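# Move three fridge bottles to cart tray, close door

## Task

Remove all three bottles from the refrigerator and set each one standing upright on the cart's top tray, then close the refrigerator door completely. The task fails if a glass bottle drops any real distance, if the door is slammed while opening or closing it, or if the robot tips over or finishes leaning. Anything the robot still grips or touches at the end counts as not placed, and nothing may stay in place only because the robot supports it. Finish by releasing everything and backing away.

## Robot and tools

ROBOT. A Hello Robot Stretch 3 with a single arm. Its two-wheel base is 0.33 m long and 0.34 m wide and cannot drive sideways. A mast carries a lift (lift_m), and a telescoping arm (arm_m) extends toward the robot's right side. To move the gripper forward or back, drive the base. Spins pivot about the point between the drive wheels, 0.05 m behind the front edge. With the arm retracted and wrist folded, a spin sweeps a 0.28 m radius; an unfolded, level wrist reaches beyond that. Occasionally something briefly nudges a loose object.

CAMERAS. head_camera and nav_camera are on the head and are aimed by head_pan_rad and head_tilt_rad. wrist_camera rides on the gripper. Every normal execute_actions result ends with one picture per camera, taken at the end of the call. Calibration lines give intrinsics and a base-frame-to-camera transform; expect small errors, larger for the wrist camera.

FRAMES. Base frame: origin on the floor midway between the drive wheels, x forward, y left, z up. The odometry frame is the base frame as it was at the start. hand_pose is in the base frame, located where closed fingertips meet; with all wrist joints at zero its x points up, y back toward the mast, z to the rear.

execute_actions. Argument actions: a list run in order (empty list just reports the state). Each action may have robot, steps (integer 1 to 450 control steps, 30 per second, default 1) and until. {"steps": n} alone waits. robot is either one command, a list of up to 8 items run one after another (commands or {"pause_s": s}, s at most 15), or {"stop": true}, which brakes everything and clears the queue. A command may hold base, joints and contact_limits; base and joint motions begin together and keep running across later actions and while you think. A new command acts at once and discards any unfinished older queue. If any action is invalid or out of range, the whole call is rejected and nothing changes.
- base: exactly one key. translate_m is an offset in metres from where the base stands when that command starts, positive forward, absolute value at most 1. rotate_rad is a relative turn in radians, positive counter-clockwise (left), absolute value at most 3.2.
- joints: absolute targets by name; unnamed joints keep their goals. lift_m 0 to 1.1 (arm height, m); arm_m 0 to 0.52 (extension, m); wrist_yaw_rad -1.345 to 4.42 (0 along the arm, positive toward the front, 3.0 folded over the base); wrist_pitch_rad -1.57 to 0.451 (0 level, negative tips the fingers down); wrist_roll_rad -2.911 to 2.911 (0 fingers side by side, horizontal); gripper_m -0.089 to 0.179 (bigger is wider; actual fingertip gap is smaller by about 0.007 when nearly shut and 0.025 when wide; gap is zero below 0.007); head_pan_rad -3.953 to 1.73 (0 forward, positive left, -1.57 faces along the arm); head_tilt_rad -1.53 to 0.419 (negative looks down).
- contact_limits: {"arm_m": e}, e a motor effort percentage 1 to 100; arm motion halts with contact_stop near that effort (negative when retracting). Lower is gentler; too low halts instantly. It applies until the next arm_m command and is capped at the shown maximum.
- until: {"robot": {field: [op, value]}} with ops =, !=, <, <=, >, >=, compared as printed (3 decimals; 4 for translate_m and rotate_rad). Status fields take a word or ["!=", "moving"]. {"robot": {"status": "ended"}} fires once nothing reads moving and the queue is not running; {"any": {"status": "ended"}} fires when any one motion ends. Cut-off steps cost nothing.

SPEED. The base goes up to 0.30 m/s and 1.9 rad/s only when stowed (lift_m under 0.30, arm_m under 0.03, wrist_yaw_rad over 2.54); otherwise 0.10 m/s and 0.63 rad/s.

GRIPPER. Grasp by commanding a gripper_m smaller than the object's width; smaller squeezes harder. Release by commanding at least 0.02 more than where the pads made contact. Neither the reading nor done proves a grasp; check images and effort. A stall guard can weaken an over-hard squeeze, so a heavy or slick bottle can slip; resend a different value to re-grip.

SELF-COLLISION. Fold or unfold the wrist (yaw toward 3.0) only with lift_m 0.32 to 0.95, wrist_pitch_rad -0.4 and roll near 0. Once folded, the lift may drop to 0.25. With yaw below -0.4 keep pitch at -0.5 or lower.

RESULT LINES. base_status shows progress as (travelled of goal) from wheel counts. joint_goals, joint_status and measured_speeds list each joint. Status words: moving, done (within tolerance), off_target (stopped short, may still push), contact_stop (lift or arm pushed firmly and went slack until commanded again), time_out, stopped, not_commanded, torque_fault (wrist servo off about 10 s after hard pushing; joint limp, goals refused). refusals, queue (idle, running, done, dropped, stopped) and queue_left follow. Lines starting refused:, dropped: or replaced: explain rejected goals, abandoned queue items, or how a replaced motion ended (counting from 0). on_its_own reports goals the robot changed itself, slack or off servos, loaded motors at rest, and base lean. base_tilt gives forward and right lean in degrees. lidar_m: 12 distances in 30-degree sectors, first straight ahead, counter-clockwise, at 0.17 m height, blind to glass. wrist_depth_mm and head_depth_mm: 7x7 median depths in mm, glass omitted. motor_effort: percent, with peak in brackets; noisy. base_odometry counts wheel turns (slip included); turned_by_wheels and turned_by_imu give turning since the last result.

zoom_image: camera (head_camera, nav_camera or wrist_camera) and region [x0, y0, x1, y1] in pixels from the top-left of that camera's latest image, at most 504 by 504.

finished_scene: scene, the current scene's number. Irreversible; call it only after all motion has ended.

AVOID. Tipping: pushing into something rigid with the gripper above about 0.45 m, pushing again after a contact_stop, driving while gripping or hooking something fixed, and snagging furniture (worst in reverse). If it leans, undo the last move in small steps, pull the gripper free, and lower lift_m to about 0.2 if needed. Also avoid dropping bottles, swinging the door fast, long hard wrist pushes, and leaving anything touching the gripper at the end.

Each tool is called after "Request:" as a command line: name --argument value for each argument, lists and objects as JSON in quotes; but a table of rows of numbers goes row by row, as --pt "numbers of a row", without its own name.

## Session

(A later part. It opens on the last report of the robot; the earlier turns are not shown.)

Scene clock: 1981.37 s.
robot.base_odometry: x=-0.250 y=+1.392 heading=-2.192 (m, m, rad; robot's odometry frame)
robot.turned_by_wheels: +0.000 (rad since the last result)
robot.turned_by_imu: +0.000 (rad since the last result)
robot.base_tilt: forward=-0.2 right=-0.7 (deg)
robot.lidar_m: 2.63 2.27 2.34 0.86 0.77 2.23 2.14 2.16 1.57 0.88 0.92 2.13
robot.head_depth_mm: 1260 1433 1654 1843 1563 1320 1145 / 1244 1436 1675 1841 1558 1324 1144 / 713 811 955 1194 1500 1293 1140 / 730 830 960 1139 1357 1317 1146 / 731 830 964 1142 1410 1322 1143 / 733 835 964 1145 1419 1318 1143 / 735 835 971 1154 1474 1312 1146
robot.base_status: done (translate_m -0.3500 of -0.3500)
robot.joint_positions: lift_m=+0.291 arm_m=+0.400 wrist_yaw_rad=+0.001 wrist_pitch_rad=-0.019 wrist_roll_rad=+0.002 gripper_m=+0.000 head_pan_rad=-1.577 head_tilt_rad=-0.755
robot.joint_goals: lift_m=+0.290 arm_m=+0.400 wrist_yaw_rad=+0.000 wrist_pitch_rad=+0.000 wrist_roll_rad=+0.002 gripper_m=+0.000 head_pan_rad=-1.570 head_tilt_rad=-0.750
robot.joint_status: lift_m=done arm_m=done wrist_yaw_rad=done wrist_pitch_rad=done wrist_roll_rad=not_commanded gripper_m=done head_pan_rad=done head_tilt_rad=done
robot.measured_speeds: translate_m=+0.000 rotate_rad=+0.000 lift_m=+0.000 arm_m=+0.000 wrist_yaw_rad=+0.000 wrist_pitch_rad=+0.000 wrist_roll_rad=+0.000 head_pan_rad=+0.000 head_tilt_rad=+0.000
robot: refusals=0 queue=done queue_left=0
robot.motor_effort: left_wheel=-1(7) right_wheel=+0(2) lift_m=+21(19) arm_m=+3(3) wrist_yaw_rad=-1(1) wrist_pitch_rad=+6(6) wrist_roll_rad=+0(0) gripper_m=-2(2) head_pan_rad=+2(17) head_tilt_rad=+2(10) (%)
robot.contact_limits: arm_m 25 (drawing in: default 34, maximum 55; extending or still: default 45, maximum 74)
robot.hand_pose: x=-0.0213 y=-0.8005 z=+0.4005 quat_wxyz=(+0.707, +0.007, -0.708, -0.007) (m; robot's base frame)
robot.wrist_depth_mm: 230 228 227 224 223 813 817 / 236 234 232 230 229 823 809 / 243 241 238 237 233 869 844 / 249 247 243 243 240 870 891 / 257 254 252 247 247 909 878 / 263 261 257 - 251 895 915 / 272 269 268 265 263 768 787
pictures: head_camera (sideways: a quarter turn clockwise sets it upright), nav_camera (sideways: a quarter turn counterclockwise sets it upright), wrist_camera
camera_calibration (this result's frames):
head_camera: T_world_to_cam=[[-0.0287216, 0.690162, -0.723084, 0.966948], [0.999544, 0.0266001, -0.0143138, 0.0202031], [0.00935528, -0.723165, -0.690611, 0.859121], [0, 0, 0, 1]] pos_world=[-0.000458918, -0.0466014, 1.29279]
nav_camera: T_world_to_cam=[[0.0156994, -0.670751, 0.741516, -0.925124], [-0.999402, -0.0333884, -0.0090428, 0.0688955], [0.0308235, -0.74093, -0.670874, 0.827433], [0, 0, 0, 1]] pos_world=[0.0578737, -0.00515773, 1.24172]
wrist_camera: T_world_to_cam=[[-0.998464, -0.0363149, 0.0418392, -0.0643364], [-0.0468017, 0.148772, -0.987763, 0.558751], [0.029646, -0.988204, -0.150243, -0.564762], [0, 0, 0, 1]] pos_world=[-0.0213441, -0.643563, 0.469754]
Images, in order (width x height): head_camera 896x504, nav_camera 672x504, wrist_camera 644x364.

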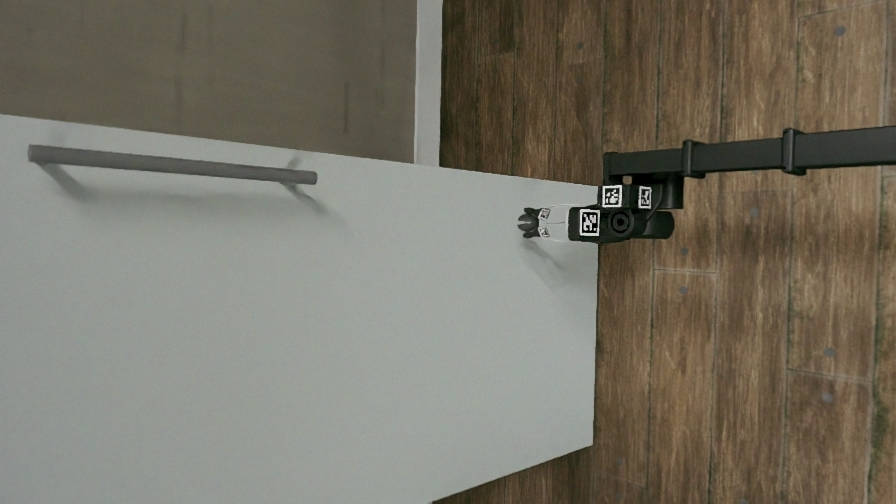

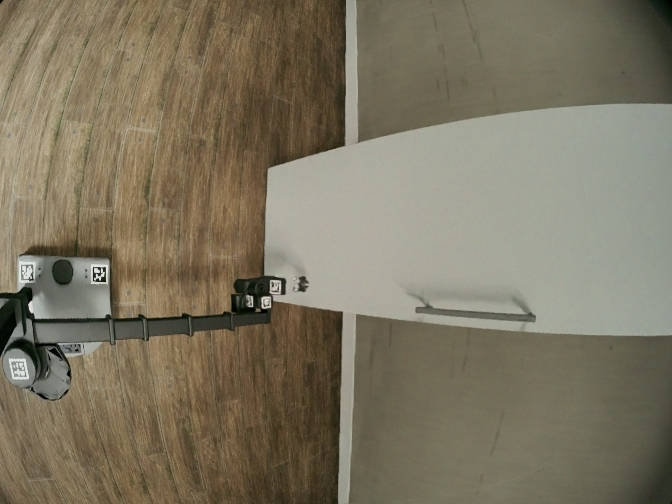

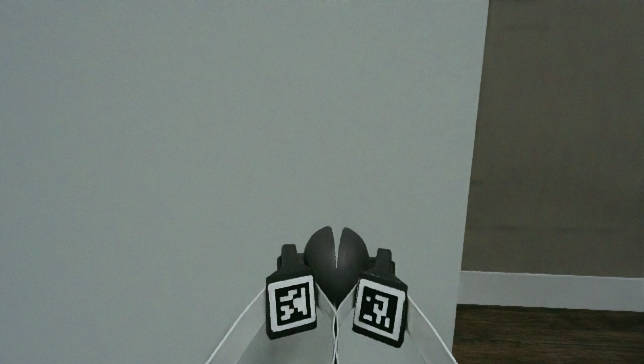

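Request:
execute_actions --actions '[]'

Scene clock: 2002.97 s.
robot.base_odometry: x=-0.250 y=+1.392 heading=-2.192 (m, m, rad; robot's odometry frame)
robot.turned_by_wheels: +0.000 (rad since the last result)
robot.turned_by_imu: +0.000 (rad since the last result)
robot.base_tilt: forward=-0.2 right=-0.7 (deg)
robot.lidar_m: 2.63 2.27 2.34 0.86 0.77 2.22 2.14 2.17 1.57 0.88 0.92 2.13
robot.head_depth_mm: 1263 1437 1656 1834 1554 1322 1145 / 1237 1434 1657 1851 1552 1322 1142 / 714 811 957 1196 1502 1290 1145 / 730 829 957 1138 1355 1319 1142 / 731 832 966 1142 1409 1324 1143 / 734 836 970 1148 1416 1323 1141 / 738 836 970 1160 1480 1324 1147
robot.base_status: done (translate_m -0.3500 of -0.3500)
robot.joint_positions: lift_m=+0.291 arm_m=+0.400 wrist_yaw_rad=+0.001 wrist_pitch_rad=-0.019 wrist_roll_rad=+0.002 gripper_m=+0.000 head_pan_rad=-1.577 head_tilt_rad=-0.755
robot.joint_goals: lift_m=+0.290 arm_m=+0.400 wrist_yaw_rad=+0.000 wrist_pitch_rad=+0.000 wrist_roll_rad=+0.002 gripper_m=+0.000 head_pan_rad=-1.570 head_tilt_rad=-0.750
robot.joint_status: lift_m=done arm_m=done wrist_yaw_rad=done wrist_pitch_rad=done wrist_roll_rad=not_commanded gripper_m=done head_pan_rad=done head_tilt_rad=done
robot.measured_speeds: translate_m=+0.000 rotate_rad=+0.000 lift_m=+0.000 arm_m=+0.000 wrist_yaw_rad=+0.000 wrist_pitch_rad=+0.000 wrist_roll_rad=+0.000 head_pan_rad=+0.000 head_tilt_rad=+0.000
robot: refusals=0 queue=done queue_left=0
robot.motor_effort: left_wheel=-2(2) right_wheel=+0(0) lift_m=+20(20) arm_m=+4(2) wrist_yaw_rad=-1(0) wrist_pitch_rad=+5(6) wrist_roll_rad=+0(0) gripper_m=-2(2) head_pan_rad=+2(3) head_tilt_rad=+1(1) (%)
robot.contact_limits: arm_m 25 (drawing in: default 34, maximum 55; extending or still: default 45, maximum 74)
robot.hand_pose: x=-0.0213 y=-0.8005 z=+0.4005 quat_wxyz=(+0.707, +0.007, -0.708, -0.007) (m; robot's base frame)
robot.wrist_depth_mm: 229 227 226 225 222 819 815 / 237 234 233 229 229 824 825 / 243 238 240 236 233 859 856 / 246 246 245 242 240 869 862 / 257 253 251 248 245 912 898 / 263 260 257 - 254 904 901 / 272 269 267 264 262 789 795
pictures: head_camera (sideways: a quarter turn clockwise sets it upright), nav_camera (sideways: a quarter turn counterclockwise sets it upright), wrist_camera
camera_calibration (this result's frames):
head_camera: T_world_to_cam=[[-0.0287216, 0.690162, -0.723084, 0.966948], [0.999544, 0.0266001, -0.0143138, 0.0202031], [0.00935528, -0.723166, -0.690611, 0.859121], [0, 0, 0, 1]] pos_world=[-0.000458918, -0.0466014, 1.29279]
nav_camera: T_world_to_cam=[[0.0156994, -0.670751, 0.741516, -0.925124], [-0.999402, -0.0333884, -0.00904279, 0.0688955], [0.0308235, -0.74093, -0.670874, 0.827433], [0, 0, 0, 1]] pos_world=[0.0578737, -0.00515774, 1.24172]
wrist_camera: T_world_to_cam=[[-0.998464, -0.036315, 0.0418392, -0.0643365], [-0.0468018, 0.148772, -0.987763, 0.558751], [0.0296461, -0.988204, -0.150243, -0.564762], [0, 0, 0, 1]] pos_world=[-0.0213441, -0.643563, 0.469754]
Images, in order (width x height): head_camera 896x504, nav_camera 672x504, wrist_camera 644x364.

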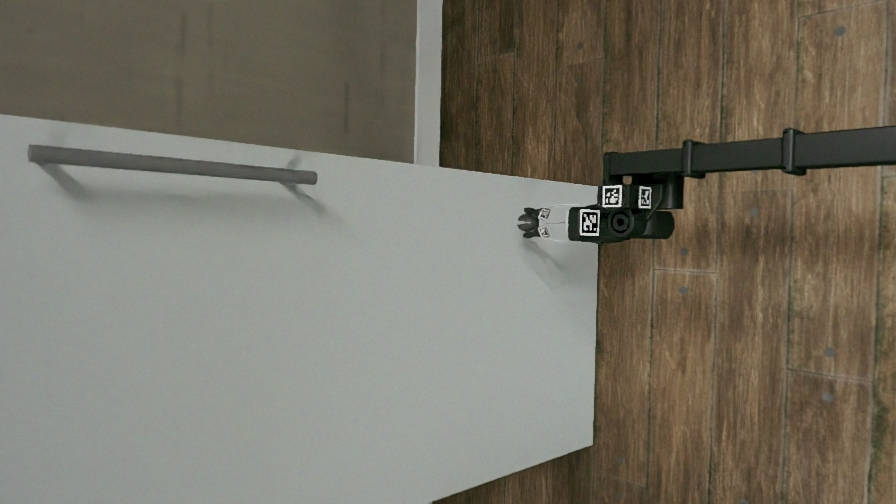

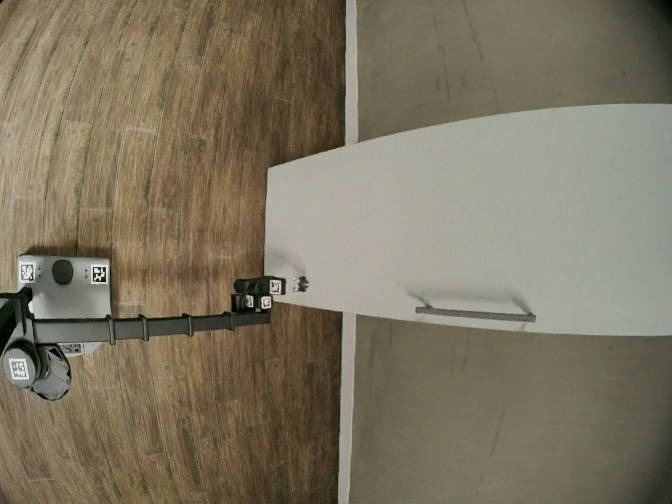

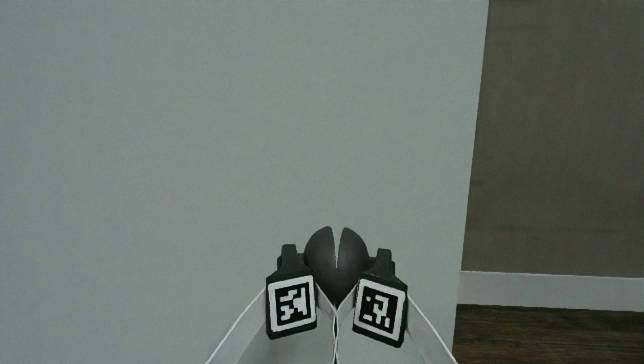

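Request:
execute_actions --actions '[{"robot": {"joints": {"arm_m": 0.46}, "contact_limits": {"arm_m": 20}}, "steps": 150, "until": {"robot": {"status": "ended"}}}]'

Scene clock: 2018.87 s.
robot.base_odometry: x=-0.250 y=+1.392 heading=-2.192 (m, m, rad; robot's odometry frame)
robot.turned_by_wheels: +0.000 (rad since the last result)
robot.turned_by_imu: +0.000 (rad since the last result)
robot.base_tilt: forward=-0.2 right=-0.7 (deg)
robot.lidar_m: 2.63 2.27 2.35 0.86 0.76 2.23 2.14 2.17 1.57 0.89 0.92 2.13
robot.head_depth_mm: 1266 1438 1653 1835 1565 1321 1141 / 1243 1440 1654 1854 1558 1316 1143 / 715 809 957 1182 1522 1320 1147 / 731 827 960 1138 1397 1318 1144 / 732 833 959 1147 1411 1326 1144 / 734 834 964 1148 1413 1322 1145 / 735 838 971 1152 1481 1325 1145
robot.base_status: done (translate_m -0.3500 of -0.3500)
robot.joint_positions: lift_m=+0.291 arm_m=+0.460 wrist_yaw_rad=+0.001 wrist_pitch_rad=-0.019 wrist_roll_rad=+0.002 gripper_m=+0.000 head_pan_rad=-1.577 head_tilt_rad=-0.754
robot.joint_goals: lift_m=+0.290 arm_m=+0.460 wrist_yaw_rad=+0.000 wrist_pitch_rad=+0.000 wrist_roll_rad=+0.002 gripper_m=+0.000 head_pan_rad=-1.570 head_tilt_rad=-0.750
robot.joint_status: lift_m=done arm_m=done wrist_yaw_rad=done wrist_pitch_rad=done wrist_roll_rad=not_commanded gripper_m=done head_pan_rad=done head_tilt_rad=done
robot.measured_speeds: translate_m=+0.000 rotate_rad=+0.000 lift_m=+0.000 arm_m=+0.000 wrist_yaw_rad=+0.000 wrist_pitch_rad=+0.000 wrist_roll_rad=+0.000 head_pan_rad=+0.000 head_tilt_rad=+0.000
robot: refusals=0 queue=done queue_left=0
robot.motor_effort: left_wheel=-2(1) right_wheel=+0(0) lift_m=+20(20) arm_m=+3(3) wrist_yaw_rad=-1(0) wrist_pitch_rad=+6(5) wrist_roll_rad=+0(0) gripper_m=-2(2) head_pan_rad=+3(3) head_tilt_rad=+2(2) (%)
robot.contact_limits: arm_m 20 (drawing in: default 34, maximum 55; extending or still: default 45, maximum 74)
robot.hand_pose: x=-0.0213 y=-0.8605 z=+0.4005 quat_wxyz=(+0.707, +0.007, -0.708, -0.007) (m; robot's base frame)
robot.wrist_depth_mm: 171 170 169 167 167 166 764 / 177 174 173 172 171 170 773 / 181 179 177 176 174 175 787 / 185 184 183 181 180 180 799 / 191 190 188 184 184 184 844 / 196 195 193 - 189 843 856 / 203 201 198 196 196 713 778
pictures: head_camera (sideways: a quarter turn clockwise sets it upright), nav_camera (sideways: a quarter turn counterclockwise sets it upright), wrist_camera
camera_calibration (this result's frames):
head_camera: T_world_to_cam=[[-0.028722, 0.690126, -0.723119, 0.966993], [0.999544, 0.0265996, -0.0143154, 0.0202052], [0.00935524, -0.7232, -0.690575, 0.859074], [0, 0, 0, 1]] pos_world=[-0.000458909, -0.0466019, 1.2928]
nav_camera: T_world_to_cam=[[0.0156998, -0.670714, 0.74155, -0.925168], [-0.999402, -0.0333891, -0.00904079, 0.0688929], [0.0308235, -0.740964, -0.670837, 0.827384], [0, 0, 0, 1]] pos_world=[0.0578737, -0.00516076, 1.24172]
wrist_camera: T_world_to_cam=[[-0.998464, -0.0363152, 0.0418392, -0.0665155], [-0.0468018, 0.148772, -0.987763, 0.567677], [0.0296464, -0.988204, -0.150243, -0.624053], [0, 0, 0, 1]] pos_world=[-0.0213441, -0.703562, 0.469754]
Images, in order (width x height): head_camera 896x504, nav_camera 672x504, wrist_camera 644x364.

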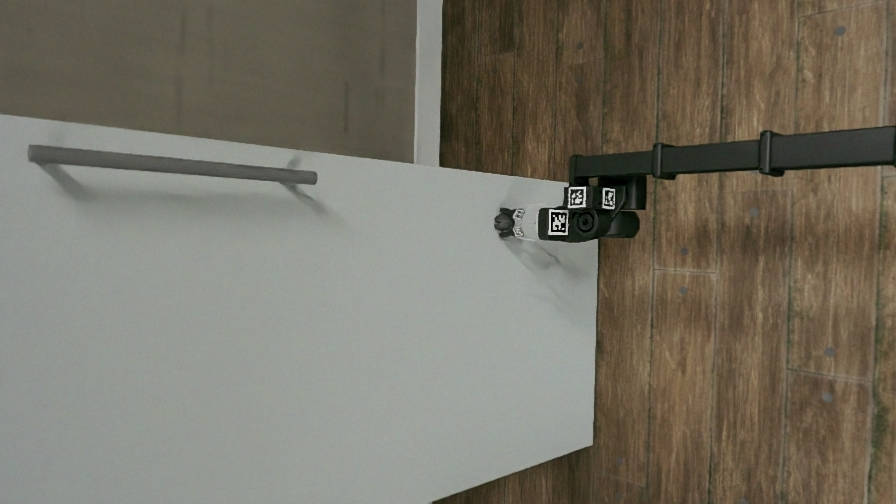

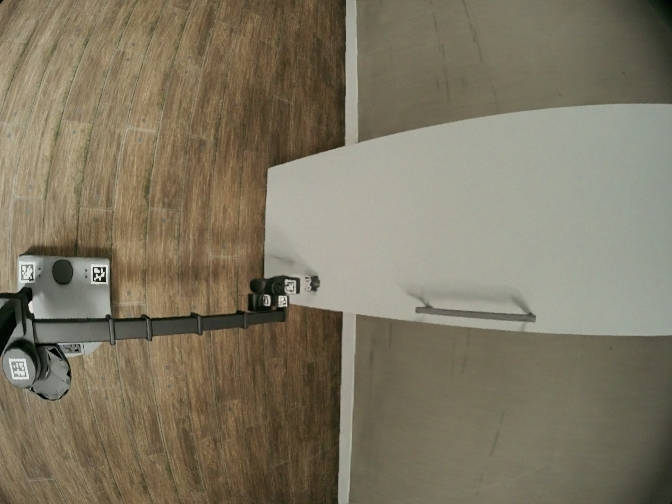

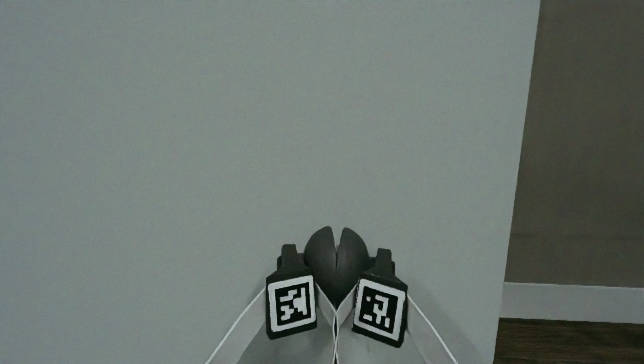

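Request:
execute_actions --actions '[{"robot": {"joints": {"arm_m": 0.49}, "contact_limits": {"arm_m": 20}}, "steps": 150, "until": {"robot": {"status": "ended"}}}]'

Scene clock: 2028.27 s.
robot.base_odometry: x=-0.250 y=+1.392 heading=-2.193 (m, m, rad; robot's odometry frame)
robot.turned_by_wheels: +0.000 (rad since the last result)
robot.turned_by_imu: +0.000 (rad since the last result)
robot.base_tilt: forward=-0.2 right=-0.7 (deg)
robot.lidar_m: 2.63 2.28 2.34 0.86 0.77 2.22 2.14 2.17 1.57 0.88 0.92 2.13
robot.head_depth_mm: 1259 1440 1652 1846 1557 1322 1143 / 1244 1439 1670 1854 1569 1314 1149 / 716 811 957 1181 1518 1321 1142 / 730 828 957 1137 1394 1325 1144 / 731 832 965 1141 1413 1320 1143 / 734 835 969 1149 1412 1325 1140 / 735 836 970 1153 1475 1323 1144
robot.base_status: done (translate_m -0.3500 of -0.3500)
robot.joint_positions: lift_m=+0.291 arm_m=+0.466 wrist_yaw_rad=+0.000 wrist_pitch_rad=-0.022 wrist_roll_rad=+0.002 gripper_m=+0.000 head_pan_rad=-1.577 head_tilt_rad=-0.754
robot.joint_goals: lift_m=+0.290 arm_m=+0.466 wrist_yaw_rad=+0.000 wrist_pitch_rad=+0.000 wrist_roll_rad=+0.002 gripper_m=+0.000 head_pan_rad=-1.570 head_tilt_rad=-0.750
robot.joint_status: lift_m=done arm_m=contact_stop wrist_yaw_rad=done wrist_pitch_rad=done wrist_roll_rad=not_commanded gripper_m=done head_pan_rad=done head_tilt_rad=done
robot.measured_speeds: translate_m=+0.000 rotate_rad=+0.000 lift_m=+0.000 arm_m=-0.013 wrist_yaw_rad=+0.000 wrist_pitch_rad=+0.000 wrist_roll_rad=+0.000 head_pan_rad=+0.000 head_tilt_rad=+0.000
robot: refusals=0 queue=dropped queue_left=0
robot.on_its_own: arm_m is slack since a contact_stop, until your next command for it (your +0.490 is given up)
robot.motor_effort: left_wheel=-3(4) right_wheel=+2(2) lift_m=+20(20) arm_m=+12(23) wrist_yaw_rad=+0(1) wrist_pitch_rad=+6(8) wrist_roll_rad=+0(0) gripper_m=-3(3) head_pan_rad=+3(3) head_tilt_rad=+1(1) (%)
robot.contact_limits: arm_m 20 (drawing in: default 34, maximum 55; extending or still: default 45, maximum 74)
robot.hand_pose: x=-0.0214 y=-0.8666 z=+0.3995 quat_wxyz=(+0.707, +0.008, -0.708, -0.008) (m; robot's base frame)
robot.wrist_depth_mm: 165 165 164 163 160 159 746 / 170 169 168 166 164 163 762 / 175 173 172 171 169 168 783 / 179 178 177 175 173 173 793 / 185 183 181 179 178 178 838 / 190 188 186 - 183 184 856 / 197 195 194 192 191 708 785
pictures: head_camera (sideways: a quarter turn clockwise sets it upright), nav_camera (sideways: a quarter turn counterclockwise sets it upright), wrist_camera
camera_calibration (this result's frames):
head_camera: T_world_to_cam=[[-0.0287398, 0.689656, -0.723567, 0.967576], [0.999543, 0.0266119, -0.0143367, 0.020233], [0.00936805, -0.723648, -0.690106, 0.858463], [0, 0, 0, 1]] pos_world=[-0.00045794, -0.0466079, 1.29283]
nav_camera: T_world_to_cam=[[0.0157172, -0.670233, 0.741985, -0.925735], [-0.999401, -0.0334166, -0.00901509, 0.0688595], [0.0308368, -0.741398, -0.670356, 0.826759], [0, 0, 0, 1]] pos_world=[0.0578736, -0.00519866, 1.24173]
wrist_camera: T_world_to_cam=[[-0.99848, -0.0360478, 0.0417017, -0.066518], [-0.0467388, 0.152588, -0.987184, 0.570682], [0.0292226, -0.987632, -0.154041, -0.628196], [0, 0, 0, 1]] pos_world=[-0.0213864, -0.709904, 0.469374]
Images, in order (width x height): head_camera 896x504, nav_camera 672x504, wrist_camera 644x364.

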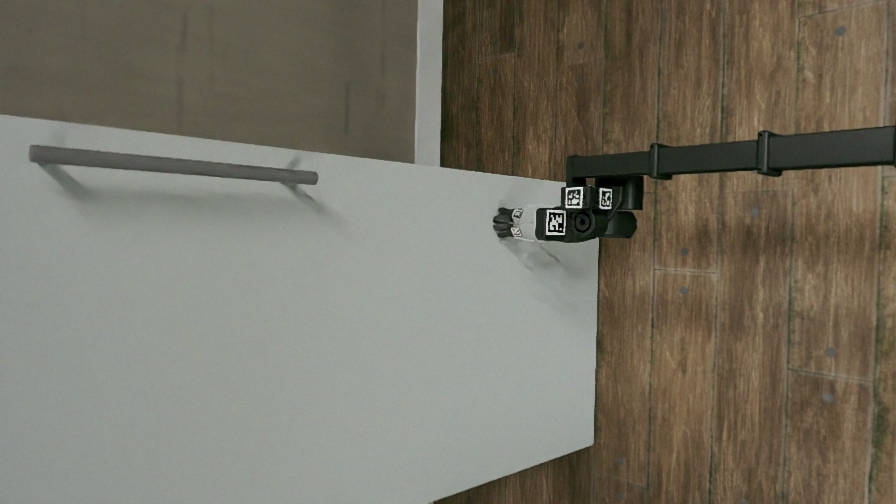

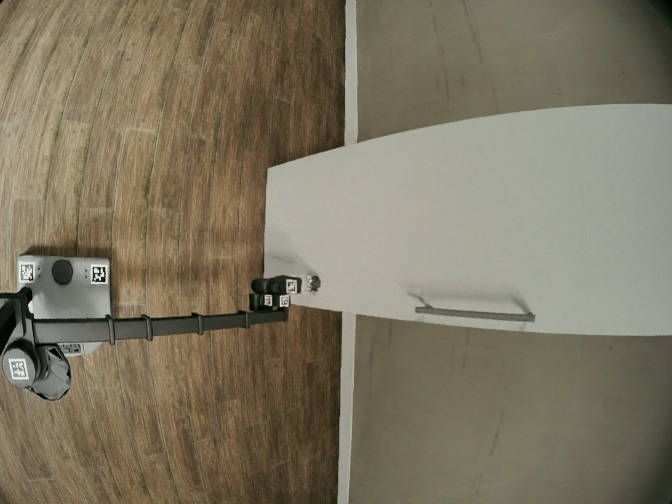

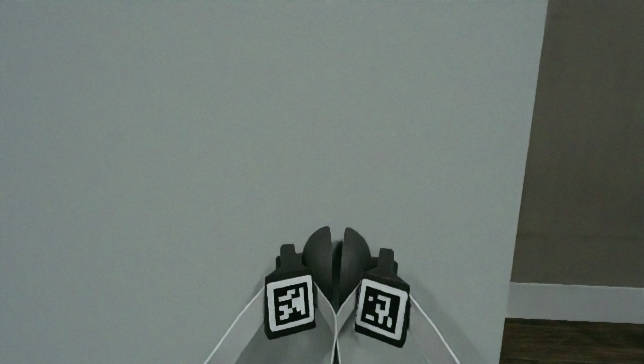

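Request:
execute_actions --actions '[{"robot": {"joints": {"arm_m": 0.0, "head_pan_rad": 1.6, "head_tilt_rad": -0.35}}, "steps": 300, "until": {"robot": {"status": "ended"}}}]'

Scene clock: 2043.97 s.
robot.base_odometry: x=-0.250 y=+1.392 heading=-2.192 (m, m, rad; robot's odometry frame)
robot.turned_by_wheels: +0.000 (rad since the last result)
robot.turned_by_imu: +0.001 (rad since the last result)
robot.base_tilt: forward=-0.2 right=-0.7 (deg)
robot.lidar_m: 2.63 2.28 2.34 0.86 0.77 2.23 2.14 2.16 1.58 0.89 0.92 2.13
robot.head_depth_mm: 1890 2014 2159 2280 2364 1817 1436 / 1893 2035 2171 2338 2418 1814 1437 / 1932 2024 2172 2336 2454 1810 1434 / 1923 2052 2171 2368 2447 1806 1431 / 1935 2064 2212 2316 1483 1512 1384 / 1942 2076 2210 1407 981 1066 1153 / 1964 2098 2251 1371 956 1150 1158
robot.base_status: done (translate_m -0.3500 of -0.3500)
robot.joint_positions: lift_m=+0.291 arm_m=+0.001 wrist_yaw_rad=+0.000 wrist_pitch_rad=-0.020 wrist_roll_rad=+0.002 gripper_m=+0.000 head_pan_rad=+1.593 head_tilt_rad=-0.359
robot.joint_goals: lift_m=+0.290 arm_m=+0.000 wrist_yaw_rad=+0.000 wrist_pitch_rad=+0.000 wrist_roll_rad=+0.002 gripper_m=+0.000 head_pan_rad=+1.600 head_tilt_rad=-0.350
robot.joint_status: lift_m=done arm_m=done wrist_yaw_rad=done wrist_pitch_rad=done wrist_roll_rad=not_commanded gripper_m=done head_pan_rad=done head_tilt_rad=done
robot.measured_speeds: translate_m=+0.000 rotate_rad=+0.000 lift_m=+0.000 arm_m=+0.000 wrist_yaw_rad=+0.000 wrist_pitch_rad=+0.000 wrist_roll_rad=+0.000 head_pan_rad=+0.000 head_tilt_rad=+0.000
robot: refusals=0 queue=done queue_left=0
robot.motor_effort: left_wheel=-2(4) right_wheel=+0(2) lift_m=+20(21) arm_m=-5(8) wrist_yaw_rad=+0(0) wrist_pitch_rad=+6(6) wrist_roll_rad=+0(0) gripper_m=-2(3) head_pan_rad=+3(35) head_tilt_rad=+3(24) (%)
robot.hand_pose: x=-0.0214 y=-0.4014 z=+0.4001 quat_wxyz=(+0.707, +0.007, -0.708, -0.007) (m; robot's base frame)
robot.wrist_depth_mm: - 617 618 617 - - - / - 627 613 626 - - - / - 654 648 634 - - - / - 660 668 647 - - - / - 686 678 660 - - - / 962 726 693 - - - - / 731 734 715 709 732 791 799
pictures: head_camera (sideways: a quarter turn clockwise sets it upright), nav_camera (sideways: a quarter turn counterclockwise sets it upright), wrist_camera
camera_calibration (this result's frames):
head_camera: T_world_to_cam=[[0.0409493, -0.35773, -0.932927, 1.24015], [-0.998566, -0.0468842, -0.0258527, 0.0474245], [-0.0344912, 0.932648, -0.359136, 0.428118], [0, 0, 0, 1]] pos_world=[0.0113397, 0.0465769, 1.31194]
nav_camera: T_world_to_cam=[[-0.0272583, 0.333092, 0.9425, -1.18696], [0.998044, 0.0621297, 0.00690722, 0.0359465], [-0.0562565, 0.940845, -0.334134, 0.389828], [0, 0, 0, 1]] pos_world=[-0.0463003, 0.026366, 1.24872]
wrist_camera: T_world_to_cam=[[-0.998481, -0.03591, 0.0417867, -0.0497634], [-0.0467326, 0.150249, -0.987543, 0.499504], [0.0291842, -0.987996, -0.151699, -0.169762], [0, 0, 0, 1]] pos_world=[-0.0213903, -0.244561, 0.469608]
Images, in order (width x height): head_camera 896x504, nav_camera 672x504, wrist_camera 644x364.

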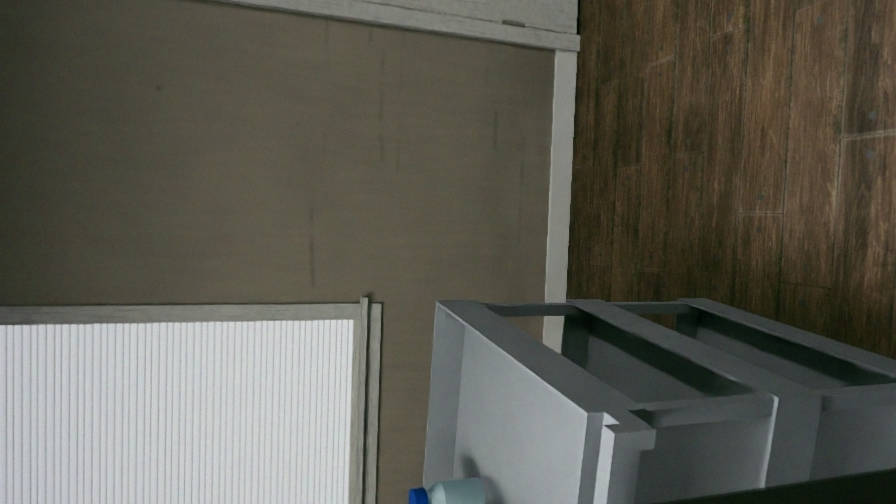

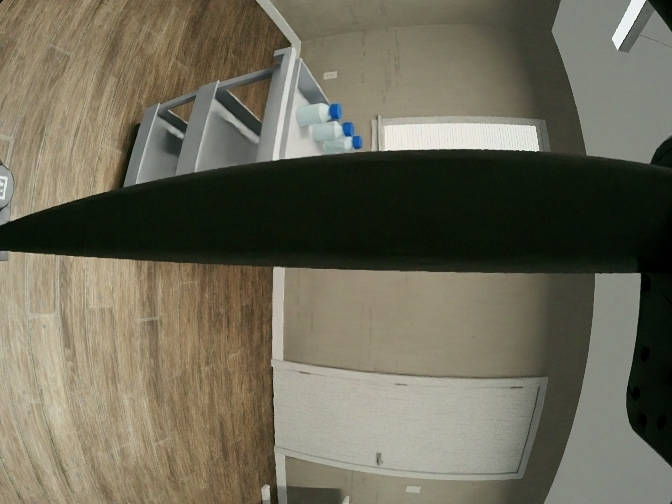

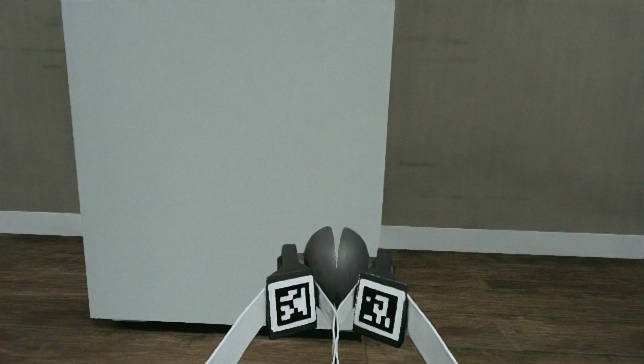

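Request:
execute_actions --actions '[{"robot": {"base": {"translate_m": -0.3}, "joints": {"head_pan_rad": -1.35, "head_tilt_rad": -0.3}}, "steps": 300, "until": {"robot": {"status": "ended"}}}]'

Scene clock: 2068.43 s.
robot.base_odometry: x=-0.075 y=+1.636 heading=-2.192 (m, m, rad; robot's odometry frame)
robot.turned_by_wheels: +0.000 (rad since the last result)
robot.turned_by_imu: +0.000 (rad since the last result)
robot.base_tilt: forward=-0.1 right=-0.7 (deg)
robot.lidar_m: 2.94 2.56 2.35 0.73 0.78 1.91 1.84 1.90 1.57 0.91 0.92 2.13
robot.head_depth_mm: 1237 1296 1368 1449 1535 1636 1502 / 1274 1345 1403 1497 1583 1687 1512 / 879 975 1102 1271 1488 1687 1445 / 767 810 853 905 961 1038 1132 / 787 833 877 936 999 1074 1155 / 810 853 911 970 1038 1110 1206 / 834 885 942 1005 1074 1161 1262
robot.base_status: done (translate_m -0.3000 of -0.3000)
robot.joint_positions: lift_m=+0.291 arm_m=+0.001 wrist_yaw_rad=+0.000 wrist_pitch_rad=-0.020 wrist_roll_rad=+0.002 gripper_m=+0.000 head_pan_rad=-1.343 head_tilt_rad=-0.310
robot.joint_goals: lift_m=+0.290 arm_m=+0.000 wrist_yaw_rad=+0.000 wrist_pitch_rad=+0.000 wrist_roll_rad=+0.002 gripper_m=+0.000 head_pan_rad=-1.350 head_tilt_rad=-0.300
robot.joint_status: lift_m=done arm_m=done wrist_yaw_rad=done wrist_pitch_rad=done wrist_roll_rad=not_commanded gripper_m=done head_pan_rad=done head_tilt_rad=done
robot.measured_speeds: translate_m=+0.000 rotate_rad=+0.000 lift_m=+0.000 arm_m=+0.000 wrist_yaw_rad=+0.000 wrist_pitch_rad=+0.000 wrist_roll_rad=+0.000 head_pan_rad=+0.000 head_tilt_rad=+0.000
robot: refusals=0 queue=done queue_left=0
robot.motor_effort: left_wheel=-1(8) right_wheel=+0(4) lift_m=+21(20) arm_m=-5(5) wrist_yaw_rad=-1(0) wrist_pitch_rad=+6(6) wrist_roll_rad=+0(0) gripper_m=-2(2) head_pan_rad=-3(37) head_tilt_rad=+4(11) (%)
robot.hand_pose: x=-0.0214 y=-0.4014 z=+0.4001 quat_wxyz=(+0.707, +0.007, -0.708, -0.007) (m; robot's base frame)
robot.wrist_depth_mm: 635 618 635 - - - - / 642 635 659 - - - - / 657 650 659 - - - - / 670 666 678 - - - - / 704 686 694 - - - - / 714 708 707 - - - - / 732 717 721 729 727 767 792
pictures: head_camera (sideways: a quarter turn clockwise sets it upright), nav_camera (sideways: a quarter turn counterclockwise sets it upright), wrist_camera
camera_calibration (this result's frames):
head_camera: T_world_to_cam=[[-0.102638, 0.296321, -0.949557, 1.26273], [0.968208, 0.248678, -0.027051, 0.0369889], [0.228118, -0.922146, -0.312424, 0.365724], [0, 0, 0, 1]] pos_world=[0.0103633, -0.0461219, 1.3143]
nav_camera: T_world_to_cam=[[0.084101, -0.274569, 0.957883, -1.20773], [-0.964374, -0.264392, 0.00888515, 0.0453417], [0.250817, -0.924505, -0.287023, 0.326641], [0, 0, 0, 1]] pos_world=[0.0633702, -0.0176352, 1.25021]
wrist_camera: T_world_to_cam=[[-0.998481, -0.0359099, 0.0417869, -0.0497634], [-0.0467328, 0.15025, -0.987543, 0.499504], [0.0291841, -0.987996, -0.151699, -0.169762], [0, 0, 0, 1]] pos_world=[-0.0213903, -0.244561, 0.469608]
Images, in order (width x height): head_camera 896x504, nav_camera 672x504, wrist_camera 644x364.

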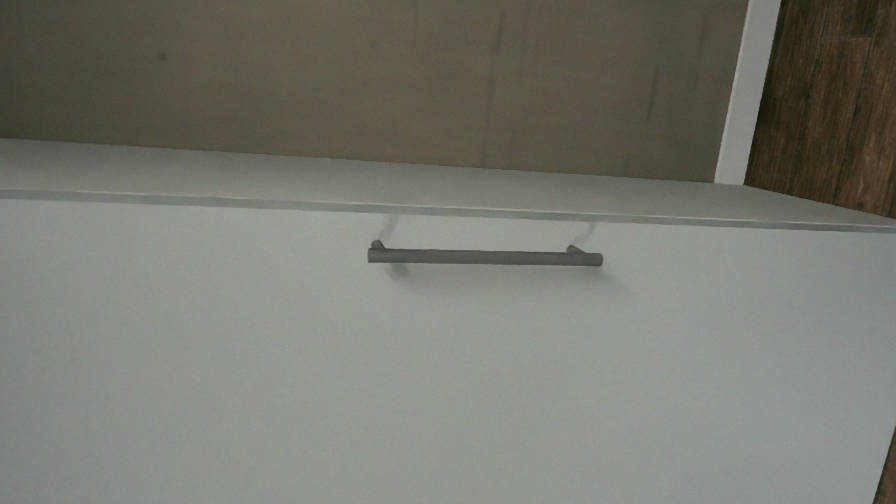

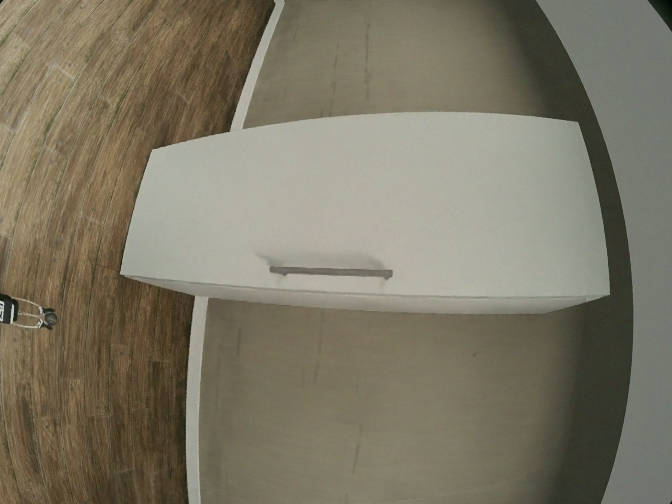

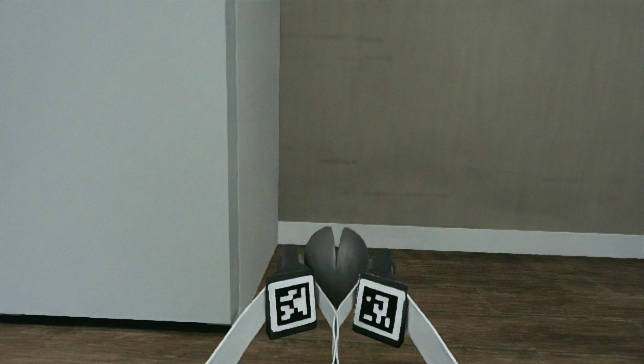

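The door sits flush against the fridge body with no gap. Let me zoom in to confirm.

Request:
zoom_image --camera "head_camera" --region '[500, 150, 896, 300]'

Request:
zoom_image --camera "wrist_camera" --region '[180, 150, 340, 340]'

Region (500, 150, 896, 300) of head_camera's 896x504 image, scaled by 1.273, with more detail than that image has; it fills the top 191 rows of this view, and the rest is white.

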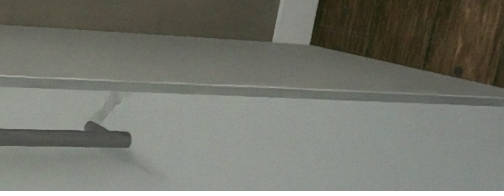

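Region (180, 150, 340, 340) of wrist_camera's 644x364 image, scaled by 2.653; it fills the left 424 columns of this view, and the rest is white.

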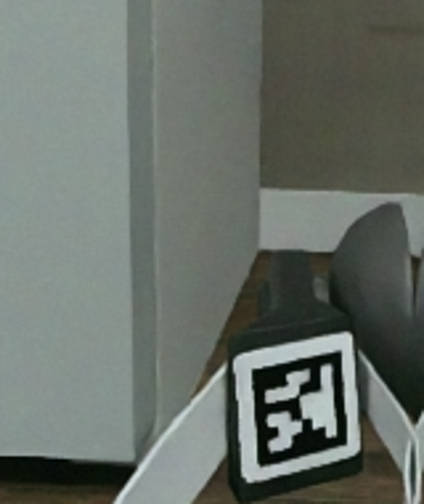

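The door is flush with the body (no gap), and all three bottles stand upright on the cart. The robot is clear and stopped.

Request:
finished_scene --scene 1

The scene is finished: the task was done.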